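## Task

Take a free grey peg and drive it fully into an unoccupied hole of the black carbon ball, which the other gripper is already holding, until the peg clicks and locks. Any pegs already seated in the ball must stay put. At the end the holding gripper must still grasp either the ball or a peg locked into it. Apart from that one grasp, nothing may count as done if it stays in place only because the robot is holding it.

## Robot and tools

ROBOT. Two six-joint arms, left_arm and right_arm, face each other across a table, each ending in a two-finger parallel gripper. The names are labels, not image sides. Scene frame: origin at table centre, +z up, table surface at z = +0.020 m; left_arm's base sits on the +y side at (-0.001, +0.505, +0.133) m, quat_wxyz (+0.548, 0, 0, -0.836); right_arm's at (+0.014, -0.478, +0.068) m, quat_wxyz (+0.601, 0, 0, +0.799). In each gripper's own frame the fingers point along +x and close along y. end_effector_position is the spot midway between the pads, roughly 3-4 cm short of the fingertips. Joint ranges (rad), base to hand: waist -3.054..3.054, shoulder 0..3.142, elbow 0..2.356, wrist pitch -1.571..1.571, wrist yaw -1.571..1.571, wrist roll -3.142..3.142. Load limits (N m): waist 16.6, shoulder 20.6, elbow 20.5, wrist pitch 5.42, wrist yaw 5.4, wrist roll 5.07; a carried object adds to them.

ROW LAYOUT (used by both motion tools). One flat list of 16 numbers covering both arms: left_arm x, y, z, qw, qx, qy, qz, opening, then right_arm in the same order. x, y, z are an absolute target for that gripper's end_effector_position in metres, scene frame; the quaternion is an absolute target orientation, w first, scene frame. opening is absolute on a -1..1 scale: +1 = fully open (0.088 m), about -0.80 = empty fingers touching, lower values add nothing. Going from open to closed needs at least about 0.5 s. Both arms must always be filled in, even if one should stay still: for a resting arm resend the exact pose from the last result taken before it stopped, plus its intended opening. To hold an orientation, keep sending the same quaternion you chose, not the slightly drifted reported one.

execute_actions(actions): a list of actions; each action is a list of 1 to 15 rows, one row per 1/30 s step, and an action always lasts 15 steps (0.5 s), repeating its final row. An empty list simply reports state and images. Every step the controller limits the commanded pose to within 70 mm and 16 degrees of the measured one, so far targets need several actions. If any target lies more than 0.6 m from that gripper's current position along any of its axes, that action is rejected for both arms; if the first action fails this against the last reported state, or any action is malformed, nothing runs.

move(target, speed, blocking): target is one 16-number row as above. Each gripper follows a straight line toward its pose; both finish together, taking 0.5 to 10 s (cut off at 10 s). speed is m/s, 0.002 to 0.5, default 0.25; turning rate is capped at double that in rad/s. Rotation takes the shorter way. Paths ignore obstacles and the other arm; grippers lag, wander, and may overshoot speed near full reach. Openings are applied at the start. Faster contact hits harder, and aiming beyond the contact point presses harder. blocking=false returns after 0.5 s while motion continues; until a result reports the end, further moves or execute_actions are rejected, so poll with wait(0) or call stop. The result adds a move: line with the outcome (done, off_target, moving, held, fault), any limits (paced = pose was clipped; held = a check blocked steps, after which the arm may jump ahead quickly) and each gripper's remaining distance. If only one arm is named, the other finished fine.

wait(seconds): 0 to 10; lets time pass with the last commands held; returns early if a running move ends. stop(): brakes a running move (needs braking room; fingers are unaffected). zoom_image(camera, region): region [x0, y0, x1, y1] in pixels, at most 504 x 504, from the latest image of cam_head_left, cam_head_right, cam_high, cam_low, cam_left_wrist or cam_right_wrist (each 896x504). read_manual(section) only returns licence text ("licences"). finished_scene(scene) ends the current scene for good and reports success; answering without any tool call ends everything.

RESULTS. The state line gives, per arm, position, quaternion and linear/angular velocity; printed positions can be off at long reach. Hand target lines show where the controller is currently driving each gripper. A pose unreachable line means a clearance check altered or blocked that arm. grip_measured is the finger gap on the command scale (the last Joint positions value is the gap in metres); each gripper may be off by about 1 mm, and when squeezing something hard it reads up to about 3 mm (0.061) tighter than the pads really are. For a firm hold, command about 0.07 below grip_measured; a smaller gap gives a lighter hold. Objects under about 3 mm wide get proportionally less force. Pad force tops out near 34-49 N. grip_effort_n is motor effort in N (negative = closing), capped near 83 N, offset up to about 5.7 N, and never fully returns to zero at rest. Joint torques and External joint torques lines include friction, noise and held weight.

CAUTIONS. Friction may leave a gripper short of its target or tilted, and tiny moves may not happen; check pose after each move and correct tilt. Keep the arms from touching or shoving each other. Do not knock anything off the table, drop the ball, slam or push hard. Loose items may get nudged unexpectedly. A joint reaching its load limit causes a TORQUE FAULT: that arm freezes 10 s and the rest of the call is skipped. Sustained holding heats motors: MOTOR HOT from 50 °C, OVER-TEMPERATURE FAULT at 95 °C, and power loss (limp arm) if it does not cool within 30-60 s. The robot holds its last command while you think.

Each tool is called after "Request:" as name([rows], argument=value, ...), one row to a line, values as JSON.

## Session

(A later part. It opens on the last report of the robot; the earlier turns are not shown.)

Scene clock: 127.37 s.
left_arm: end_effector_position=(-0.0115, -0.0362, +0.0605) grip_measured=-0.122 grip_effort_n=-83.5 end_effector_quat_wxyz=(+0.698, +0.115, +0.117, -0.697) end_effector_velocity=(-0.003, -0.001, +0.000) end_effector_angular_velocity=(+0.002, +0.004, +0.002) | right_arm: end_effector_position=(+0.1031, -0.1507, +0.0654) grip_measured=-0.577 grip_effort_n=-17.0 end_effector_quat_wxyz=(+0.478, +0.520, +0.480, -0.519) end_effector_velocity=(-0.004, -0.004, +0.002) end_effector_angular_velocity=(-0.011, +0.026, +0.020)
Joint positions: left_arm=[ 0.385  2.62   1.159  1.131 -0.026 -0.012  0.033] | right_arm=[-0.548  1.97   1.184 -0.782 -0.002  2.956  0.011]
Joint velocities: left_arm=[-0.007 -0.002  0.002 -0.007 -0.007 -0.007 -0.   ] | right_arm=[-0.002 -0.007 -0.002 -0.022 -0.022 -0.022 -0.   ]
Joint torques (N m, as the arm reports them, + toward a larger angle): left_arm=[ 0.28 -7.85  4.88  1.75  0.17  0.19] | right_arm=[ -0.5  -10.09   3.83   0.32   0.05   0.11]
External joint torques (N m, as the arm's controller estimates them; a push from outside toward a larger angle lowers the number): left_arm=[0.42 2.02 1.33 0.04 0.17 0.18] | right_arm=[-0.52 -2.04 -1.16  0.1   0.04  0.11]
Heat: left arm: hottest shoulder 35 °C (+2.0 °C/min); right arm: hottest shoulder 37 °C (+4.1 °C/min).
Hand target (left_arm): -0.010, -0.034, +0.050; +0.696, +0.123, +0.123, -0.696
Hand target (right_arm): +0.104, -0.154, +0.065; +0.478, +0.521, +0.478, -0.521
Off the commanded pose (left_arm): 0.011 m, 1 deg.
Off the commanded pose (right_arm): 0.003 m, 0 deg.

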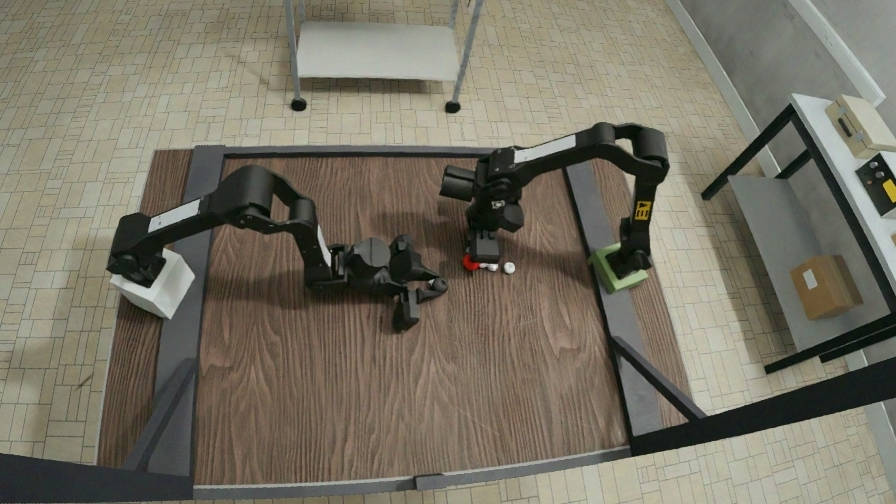

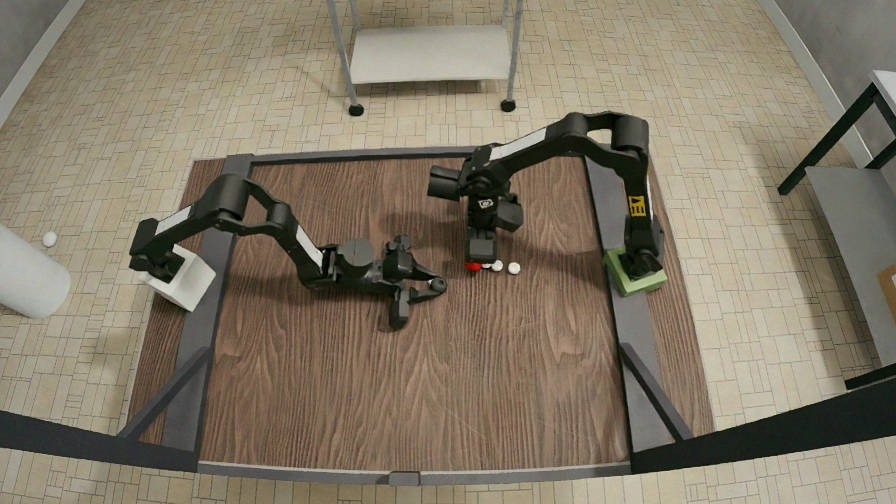

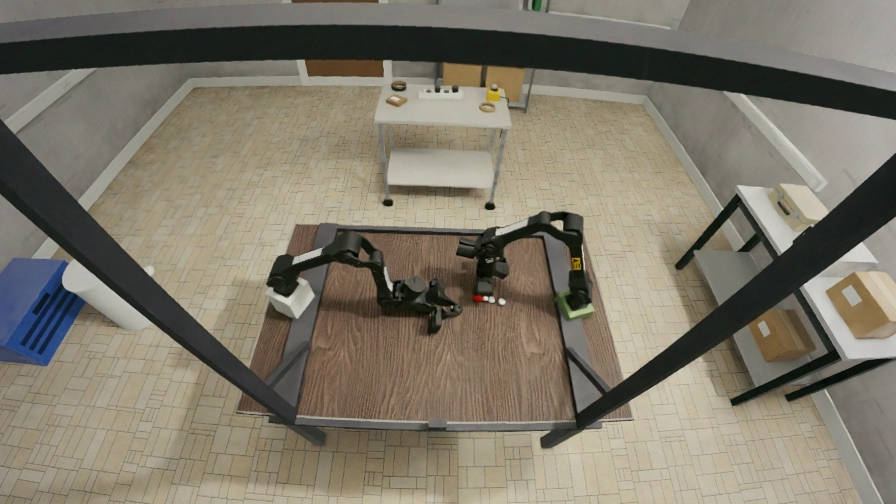

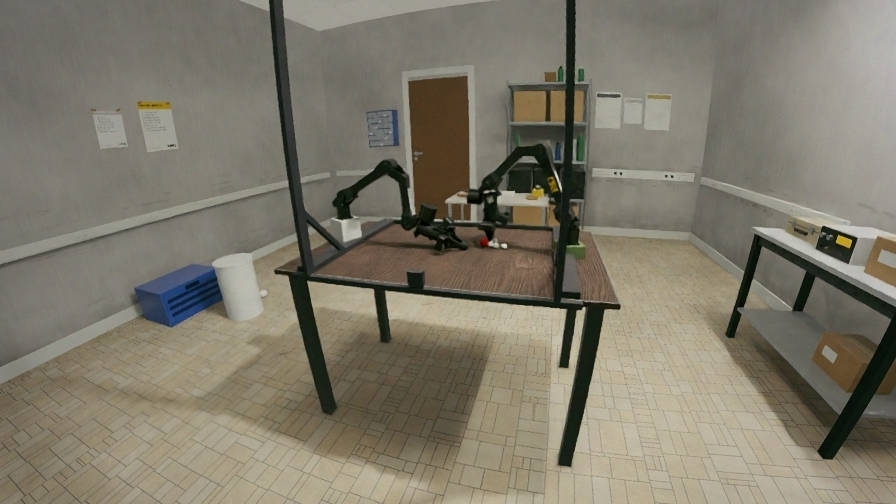

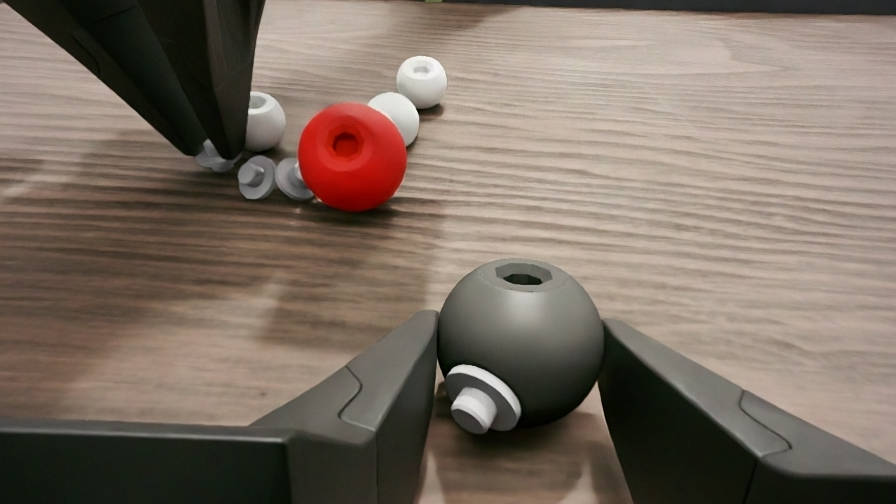

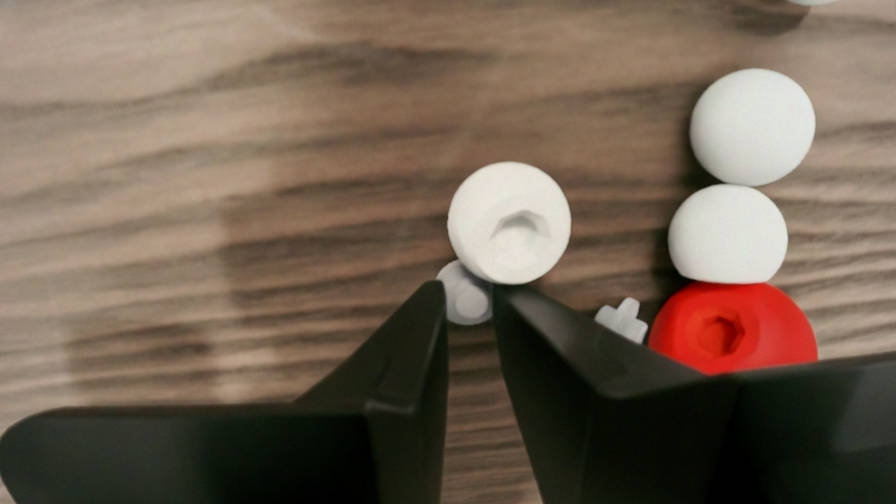

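Request:
execute_actions([
  [[-0.01,-0.034,0.050,0.6964,0.1228,0.1228,-0.6964,-0.19, 0.1035,-0.1538,0.065,0.4777,0.5213,0.4777,-0.5213,-0.62],[-0.01,-0.034,0.050,0.6964,0.1228,0.1228,-0.6964,-0.19, 0.1035,-0.1538,0.065,0.4777,0.5213,0.4777,-0.5213,-0.64],[-0.01,-0.034,0.050,0.6964,0.1228,0.1228,-0.6964,-0.19, 0.1035,-0.1538,0.065,0.4777,0.5213,0.4777,-0.5213,-0.66],[-0.01,-0.034,0.050,0.6964,0.1228,0.1228,-0.6964,-0.19, 0.1035,-0.1538,0.065,0.4777,0.5213,0.4777,-0.5213,-0.68],[-0.01,-0.034,0.050,0.6964,0.1228,0.1228,-0.6964,-0.19, 0.1035,-0.1538,0.065,0.4777,0.5213,0.4777,-0.5213,-0.70],[-0.01,-0.034,0.050,0.6964,0.1228,0.1228,-0.6964,-0.19, 0.1035,-0.1538,0.065,0.4777,0.5213,0.4777,-0.5213,-0.72],[-0.01,-0.034,0.050,0.6964,0.1228,0.1228,-0.6964,-0.19, 0.1035,-0.1538,0.065,0.4777,0.5213,0.4777,-0.5213,-0.75],[-0.01,-0.034,0.050,0.6964,0.1228,0.1228,-0.6964,-0.19, 0.1035,-0.1538,0.065,0.4777,0.5213,0.4777,-0.5213,-0.78]],
])

Request:
move(target=[-0.01,-0.034,0.050,0.6964,0.1228,0.1228,-0.6964,-0.19, 0.106,-0.140,0.11,0.4777,0.5213,0.4777,-0.5213,-0.78], speed=0.05)

Scene clock: 139.07 s.
left_arm: end_effector_position=(-0.0115, -0.0362, +0.0605) grip_measured=-0.122 grip_effort_n=-83.5 end_effector_quat_wxyz=(+0.698, +0.115, +0.117, -0.697) end_effector_velocity=(-0.002, +0.002, -0.004) end_effector_angular_velocity=(+0.022, +0.009, -0.007) | right_arm: end_effector_position=(+0.1032, -0.1506, +0.0657) grip_measured=-0.709 grip_effort_n=-83.5 end_effector_quat_wxyz=(+0.478, +0.521, +0.480, -0.519) end_effector_velocity=(+0.001, -0.004, +0.001) end_effector_angular_velocity=(-0.009, -0.005, +0.020)
Joint positions: left_arm=[ 0.385  2.62   1.159  1.131 -0.026 -0.012  0.033] | right_arm=[-0.548  1.97   1.184 -0.781 -0.002  2.957  0.004]
Joint velocities: left_arm=[-0.002 -0.002 -0.002 -0.022  0.007 -0.007 -0.   ] | right_arm=[-0.002 -0.007 -0.007 -0.007  0.007 -0.022  0.   ]
Joint torques (N m, as the arm reports them, + toward a larger angle): left_arm=[ 0.35 -7.83  4.91  1.77  0.19  0.15] | right_arm=[-0.28 -9.93  4.25  0.27  0.05  0.13]
External joint torques (N m, as the arm's controller estimates them; a push from outside toward a larger angle lowers the number): left_arm=[0.35 2.13 1.31 0.03 0.2  0.14] | right_arm=[-0.31 -1.98 -0.65  0.06  0.03  0.13]
Heat: left arm: hottest shoulder 36 °C (+3.0 °C/min); right arm: hottest shoulder 38 °C (+5.1 °C/min).
Hand target (left_arm): -0.010, -0.034, +0.050; +0.696, +0.123, +0.123, -0.696
Hand target (right_arm): +0.103, -0.154, +0.065; +0.478, +0.521, +0.478, -0.521
Off the commanded pose (left_arm): 0.011 m, 1 deg.
Off the commanded pose (right_arm): 0.003 m, 0 deg.

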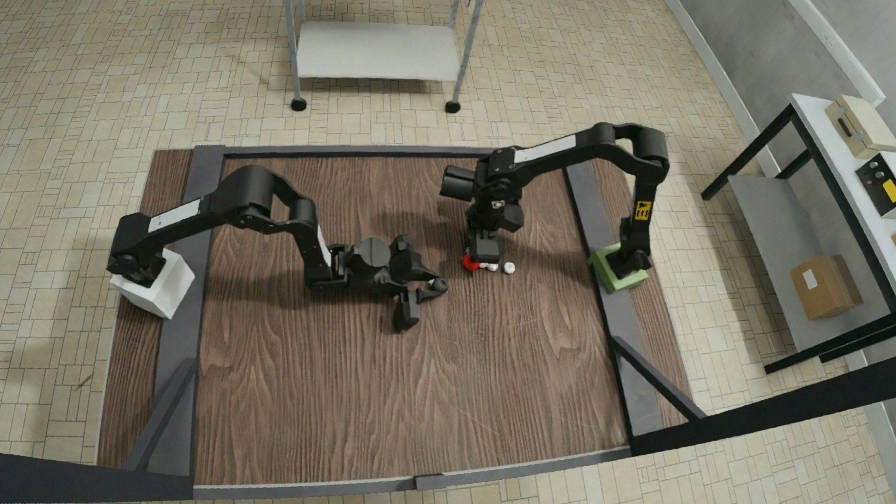

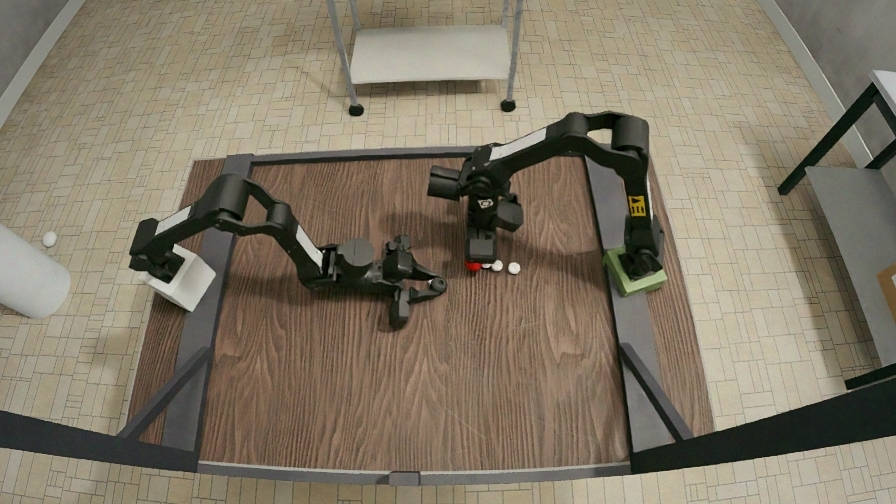

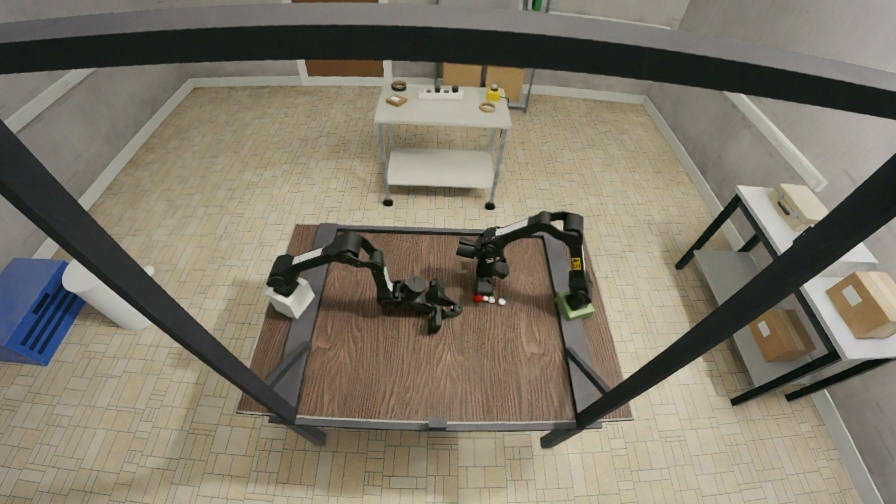

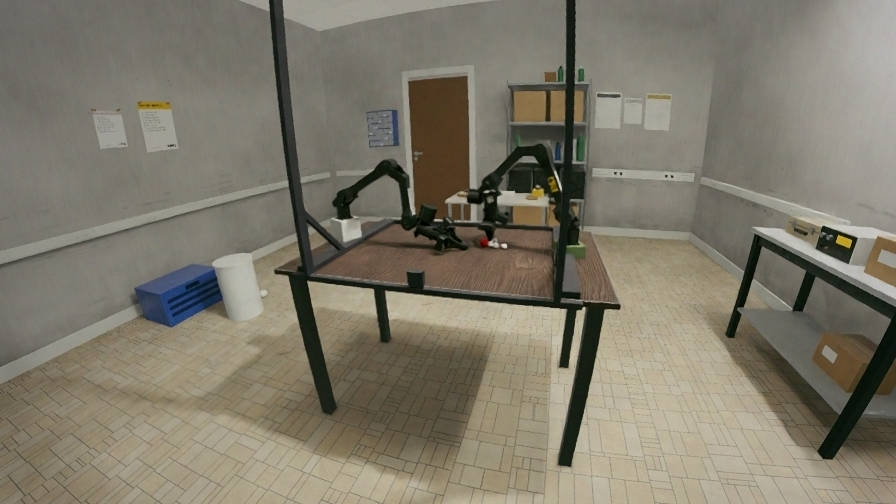

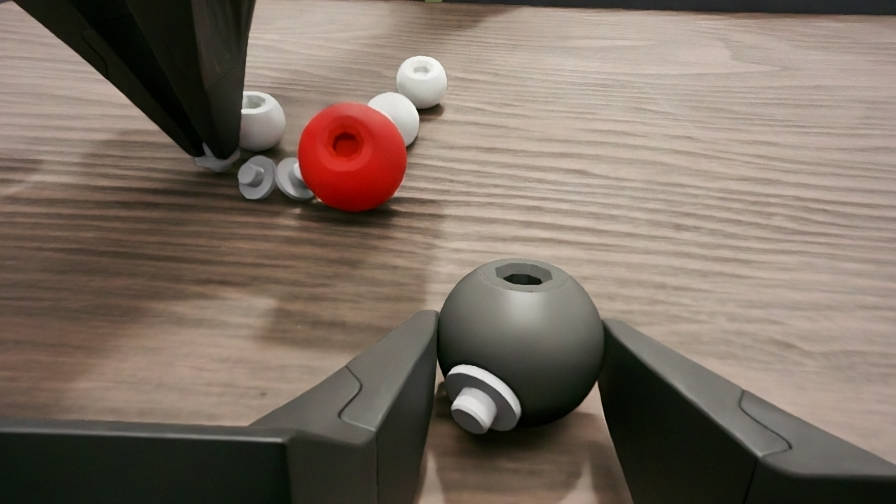

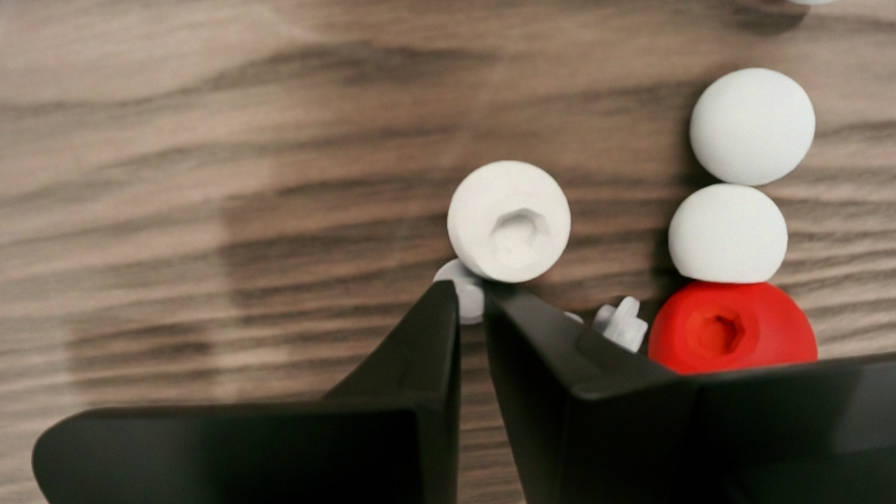

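Scene clock: 140.33 s.
left_arm: end_effector_position=(-0.0115, -0.0362, +0.0606) grip_measured=-0.122 grip_effort_n=-83.5 end_effector_quat_wxyz=(+0.698, +0.115, +0.117, -0.697) end_effector_velocity=(-0.000, -0.001, +0.000) end_effector_angular_velocity=(+0.002, +0.004, +0.007) | right_arm: end_effector_position=(+0.1054, -0.1423, +0.1051) grip_measured=-0.709 grip_effort_n=-83.5 end_effector_quat_wxyz=(+0.481, +0.516, +0.476, -0.525) end_effector_velocity=(-0.004, -0.007, -0.000) end_effector_angular_velocity=(-0.033, +0.017, +0.010)
Joint positions: left_arm=[ 0.385  2.62   1.159  1.131 -0.026 -0.012  0.033] | right_arm=[-0.548  1.946  1.325 -0.964 -0.002  2.96   0.004]
Joint velocities: left_arm=[-0.002 -0.002  0.002 -0.007 -0.007 -0.007 -0.   ] | right_arm=[ 0.002  0.002  0.002 -0.037 -0.007 -0.007 -0.   ]
Joint torques (N m, as the arm reports them, + toward a larger angle): left_arm=[ 0.35 -7.73  4.91  1.74  0.2   0.18] | right_arm=[ -0.03 -10.51   6.87   0.11   0.03   0.1 ]
External joint torques (N m, as the arm's controller estimates them; a push from outside toward a larger angle lowers the number): left_arm=[ 0.35  2.27  1.28 -0.01  0.21  0.17] | right_arm=[-0.07 -2.41  1.56 -0.08  0.02  0.1 ]
Heat: left arm: hottest shoulder 36 °C (+3.0 °C/min); right arm: hottest shoulder 38 °C (+5.0 °C/min).
Hand target (left_arm): -0.010, -0.034, +0.050; +0.696, +0.123, +0.123, -0.696
Hand target (right_arm): +0.106, -0.140, +0.110; +0.478, +0.521, +0.478, -0.521
Off the commanded pose (left_arm): 0.011 m, 1 deg.
Off the commanded pose (right_arm): 0.005 m, 1 deg.
move: off_target (left_arm)

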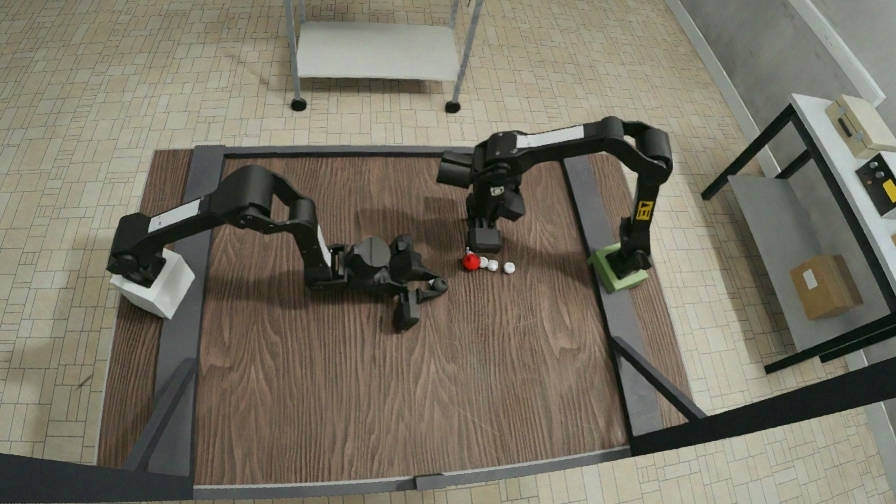

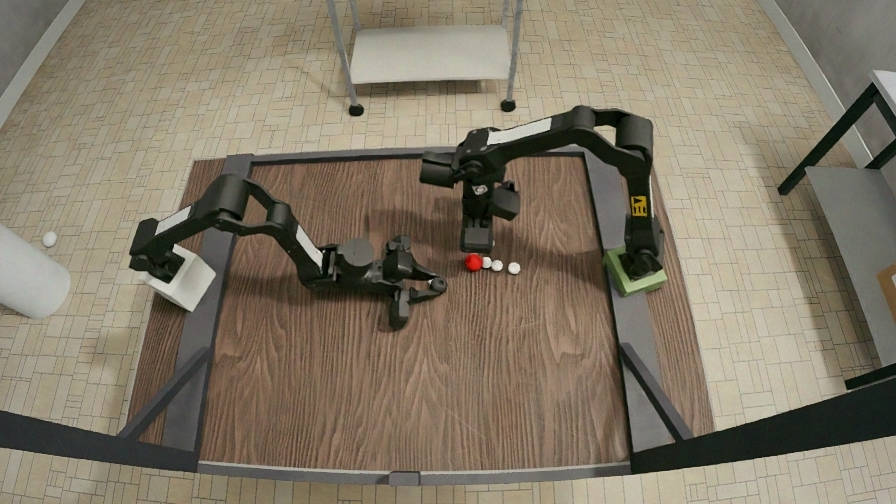

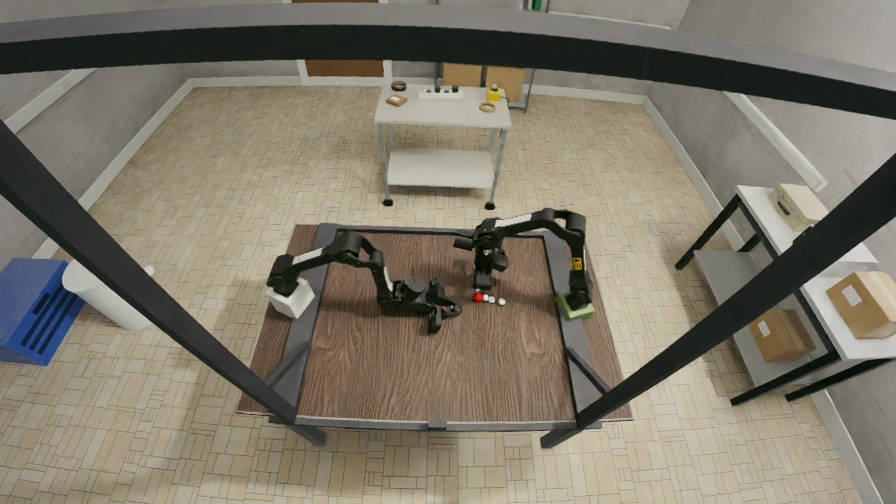

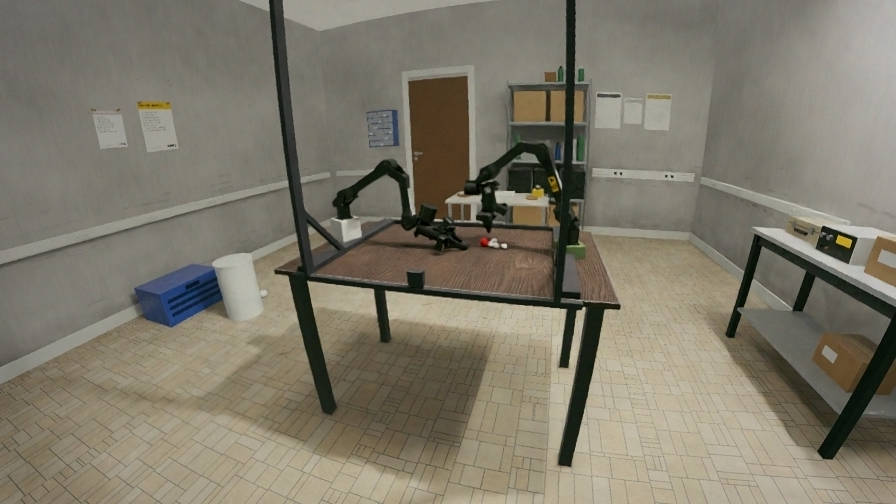

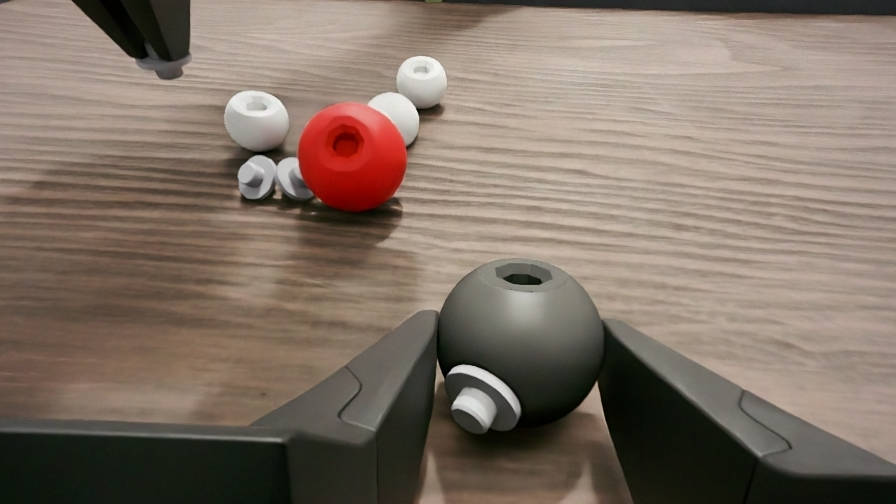

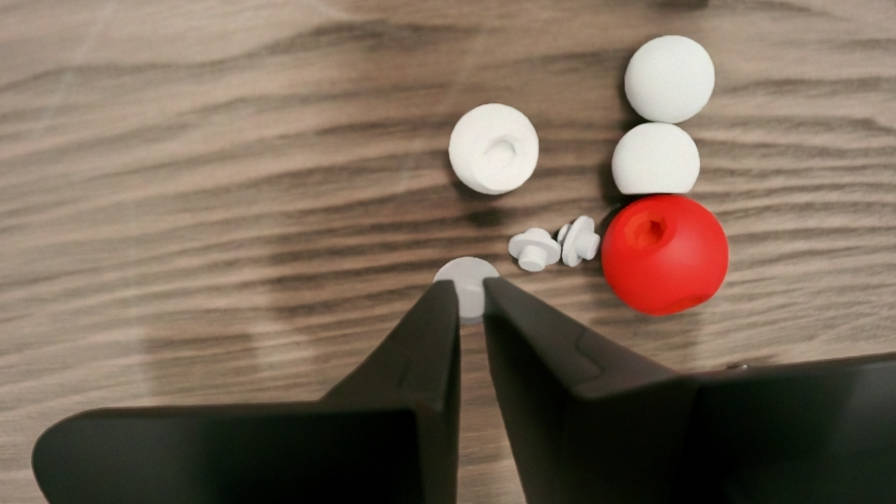

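Request:
move(target=[-0.01,-0.034,0.050,0.6964,0.1228,0.1228,-0.6964,-0.19, -0.009,-0.098,0.135,0.6964,0.1228,0.6964,0.1228,-0.78], speed=0.3)

Scene clock: 146.70 s.
left_arm: end_effector_position=(-0.0115, -0.0363, +0.0607) grip_measured=-0.122 grip_effort_n=-83.5 end_effector_quat_wxyz=(+0.698, +0.115, +0.117, -0.697) end_effector_velocity=(-0.001, -0.000, +0.002) end_effector_angular_velocity=(-0.008, +0.000, +0.016) | right_arm: end_effector_position=(-0.0064, -0.0948, +0.1339) grip_measured=-0.709 grip_effort_n=-83.5 end_effector_quat_wxyz=(+0.699, +0.125, +0.694, +0.120) end_effector_velocity=(-0.002, -0.002, -0.001) end_effector_angular_velocity=(-0.009, +0.013, +0.026)
Joint positions: left_arm=[ 0.385  2.62   1.159  1.132 -0.026 -0.012  0.033] | right_arm=[-0.216  1.776  1.168 -0.614  0.03   1.638  0.004]
Joint velocities: left_arm=[-0.007 -0.002 -0.002  0.007 -0.022 -0.007 -0.   ] | right_arm=[-0.002 -0.002 -0.002 -0.007 -0.022 -0.022  0.   ]
Joint torques (N m, as the arm reports them, + toward a larger angle): left_arm=[ 0.38 -7.72  4.85  1.71  0.17  0.18] | right_arm=[  0.12 -10.23   5.27   0.91  -0.02  -0.14]
External joint torques (N m, as the arm's controller estimates them; a push from outside toward a larger angle lowers the number): left_arm=[ 0.42  2.25  1.26 -0.03  0.18  0.17] | right_arm=[ 0.11 -2.63 -0.76  0.03 -0.09 -0.12]
Heat: left arm: hottest shoulder 36 °C (+2.0 °C/min); right arm: hottest shoulder 39 °C (+6.0 °C/min).
Hand target (left_arm): -0.010, -0.034, +0.050; +0.696, +0.123, +0.123, -0.696
Hand target (right_arm): -0.008, -0.097, +0.134; +0.698, +0.122, +0.695, +0.123
Off the commanded pose (left_arm): 0.011 m, 1 deg.
Off the commanded pose (right_arm): 0.004 m, 1 deg.
move: off_target (left_arm)

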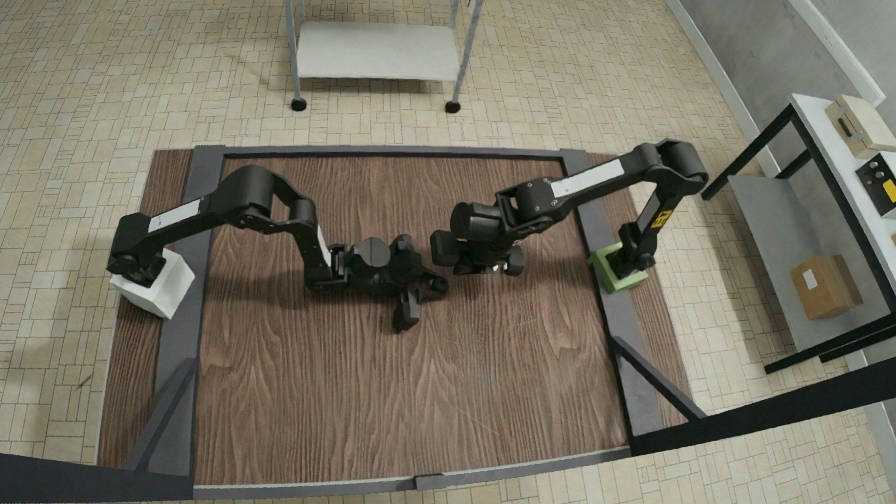

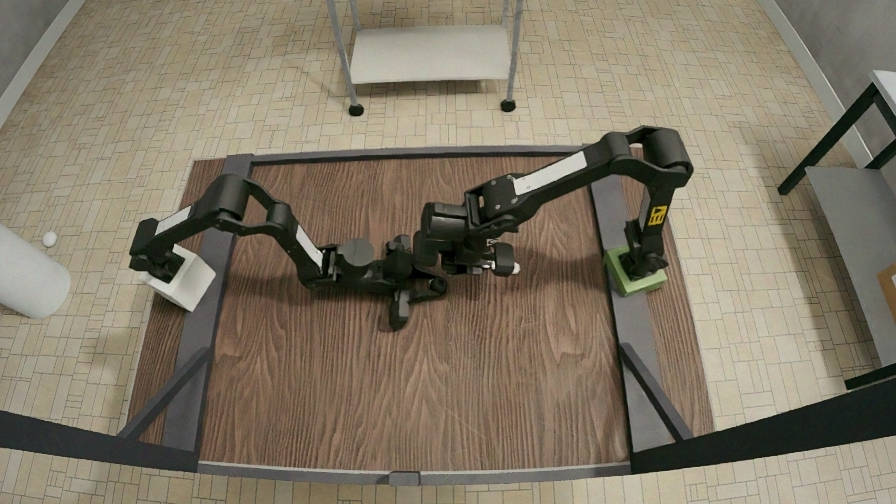

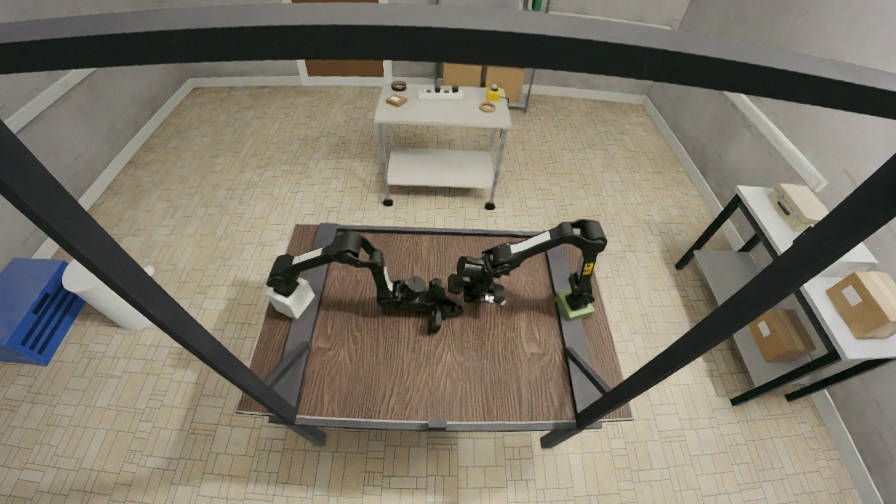

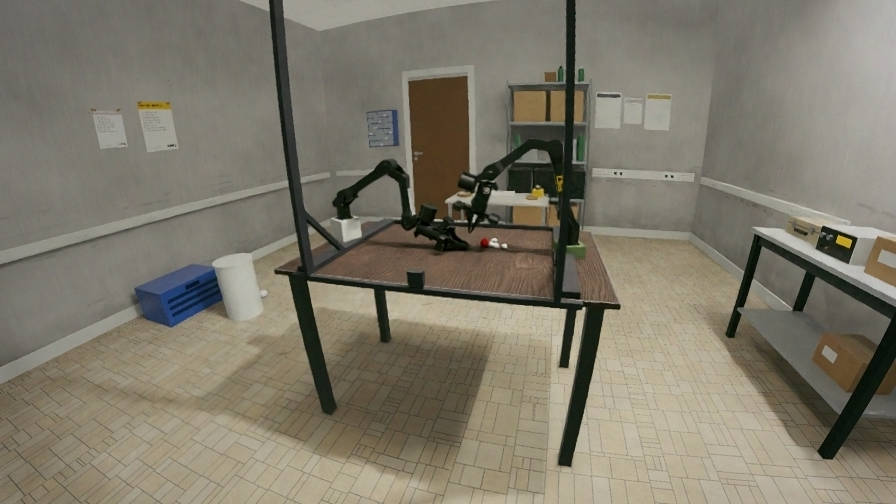

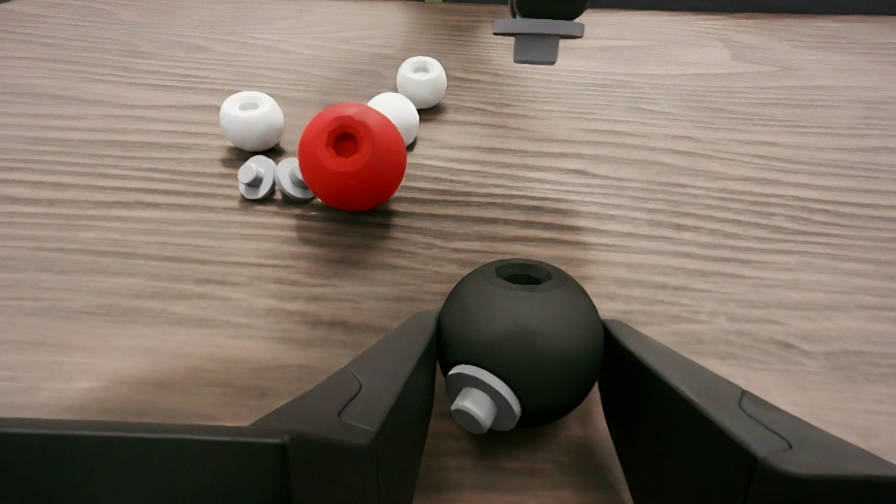

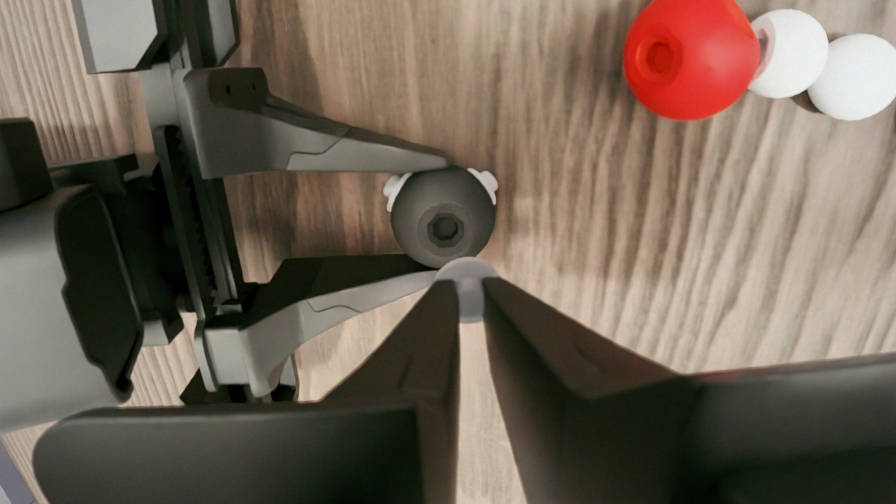

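Request:
move(target=[-0.01,-0.034,0.050,0.6964,0.1228,0.1228,-0.6964,-0.19, -0.008,-0.0847,0.1046,0.6964,0.1228,0.6964,0.1228,-0.78], speed=0.04)

Request:
zoom_image(camera="cam_right_wrist", region=[370, 150, 570, 350])

Request:
zoom_image(camera="cam_left_wrist", region=[430, 130, 630, 330])

Scene clock: 152.63 s.
left_arm: end_effector_position=(-0.0115, -0.0363, +0.0607) grip_measured=-0.122 grip_effort_n=-83.5 end_effector_quat_wxyz=(+0.698, +0.115, +0.117, -0.697) end_effector_velocity=(+0.002, +0.001, -0.001) end_effector_angular_velocity=(+0.007, -0.009, +0.007) | right_arm: end_effector_position=(-0.0081, -0.0816, +0.1123) grip_measured=-0.709 grip_effort_n=-83.5 end_effector_quat_wxyz=(+0.695, +0.131, +0.695, +0.129) end_effector_velocity=(+0.002, -0.005, -0.002) end_effector_angular_velocity=(-0.022, +0.003, +0.002)
Joint positions: left_arm=[ 0.385  2.62   1.159  1.132 -0.026 -0.012  0.033] | right_arm=[-0.216  1.843  1.153 -0.511  0.025  1.634  0.004]
Joint velocities: left_arm=[ 0.002 -0.002 -0.002 -0.007 -0.007  0.007 -0.   ] | right_arm=[-0.007 -0.002 -0.002 -0.022 -0.007 -0.007 -0.   ]
Joint torques (N m, as the arm reports them, + toward a larger angle): left_arm=[ 0.3  -7.73  4.82  1.74  0.15  0.17] | right_arm=[-0.38 -7.72  5.21  0.98 -0.07 -0.14]
External joint torques (N m, as the arm's controller estimates them; a push from outside toward a larger angle lowers the number): left_arm=[ 0.23  2.31  1.17 -0.02  0.17  0.17] | right_arm=[-0.34  0.21 -0.63  0.09 -0.15 -0.12]
Heat: left arm: hottest shoulder 36 °C (+2.0 °C/min); right arm: hottest shoulder 39 °C (+7.0 °C/min).
Hand target (left_arm): -0.010, -0.034, +0.050; +0.696, +0.123, +0.123, -0.696
Hand target (right_arm): -0.008, -0.085, +0.105; +0.696, +0.123, +0.696, +0.123
Off the commanded pose (left_arm): 0.011 m, 1 deg.
Off the commanded pose (right_arm): 0.008 m, 1 deg.
move: off_target (left_arm)

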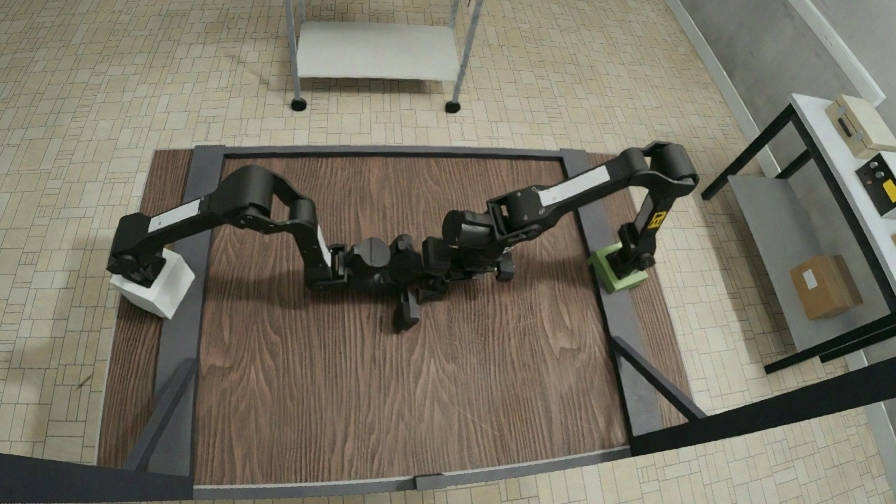

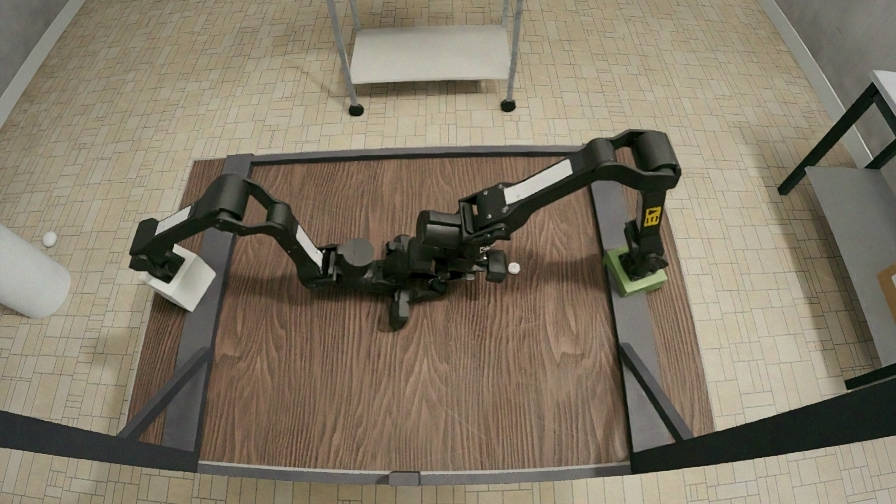

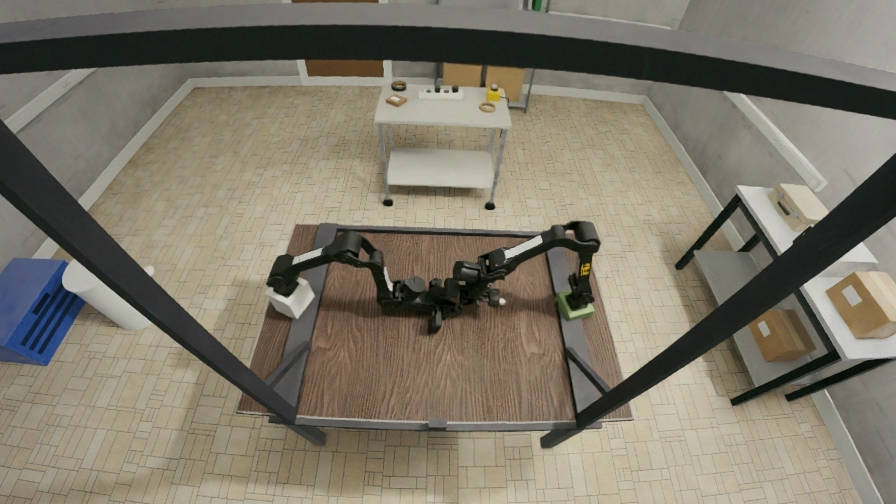

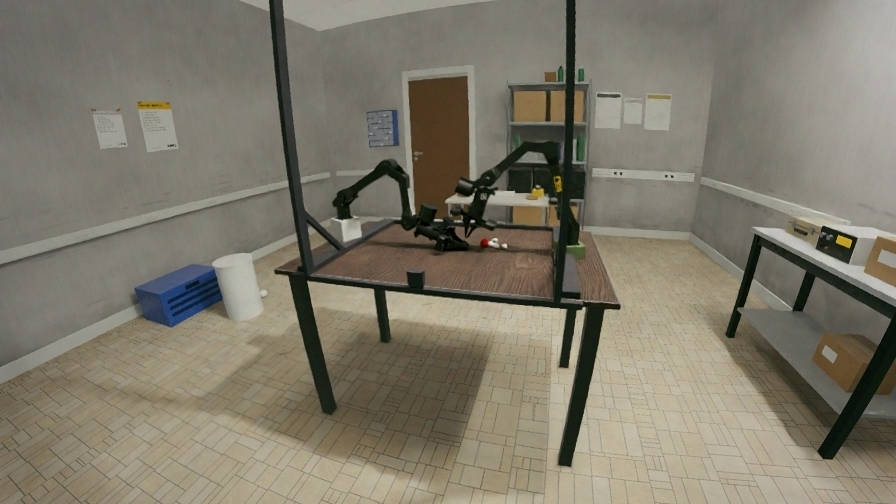

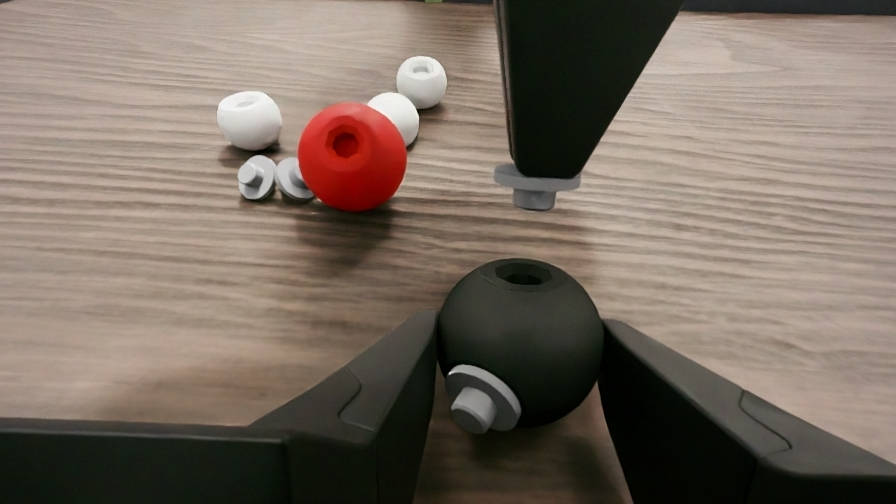

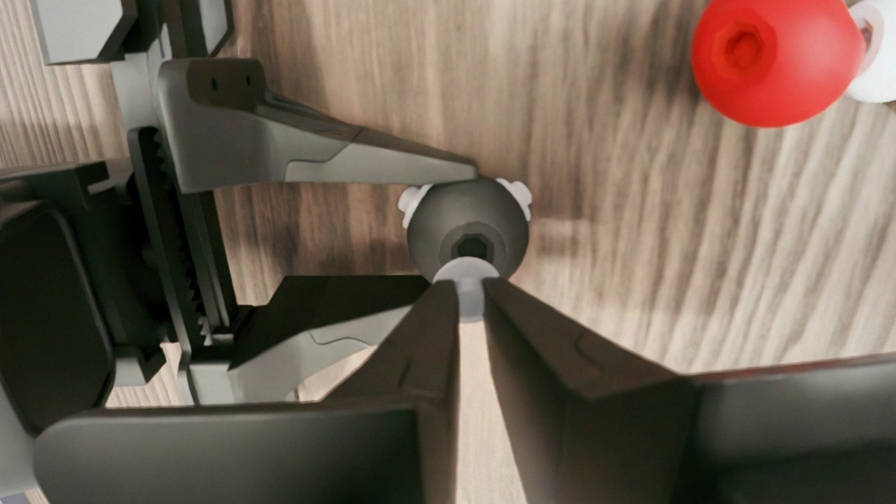

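Region (370, 150, 570, 350) of cam_right_wrist's 896x504 image, scaled by 2.520, with more detail than that image has.

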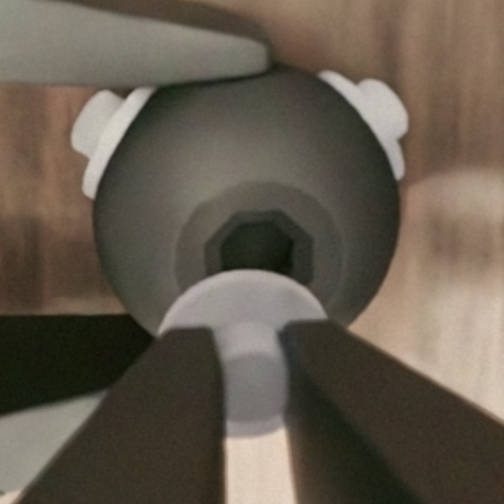

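Region (430, 130, 630, 330) of cam_left_wrist's 896x504 image, scaled by 2.520, with more detail than that image has.

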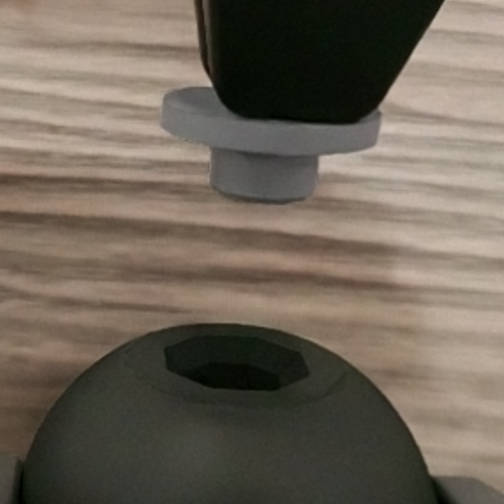

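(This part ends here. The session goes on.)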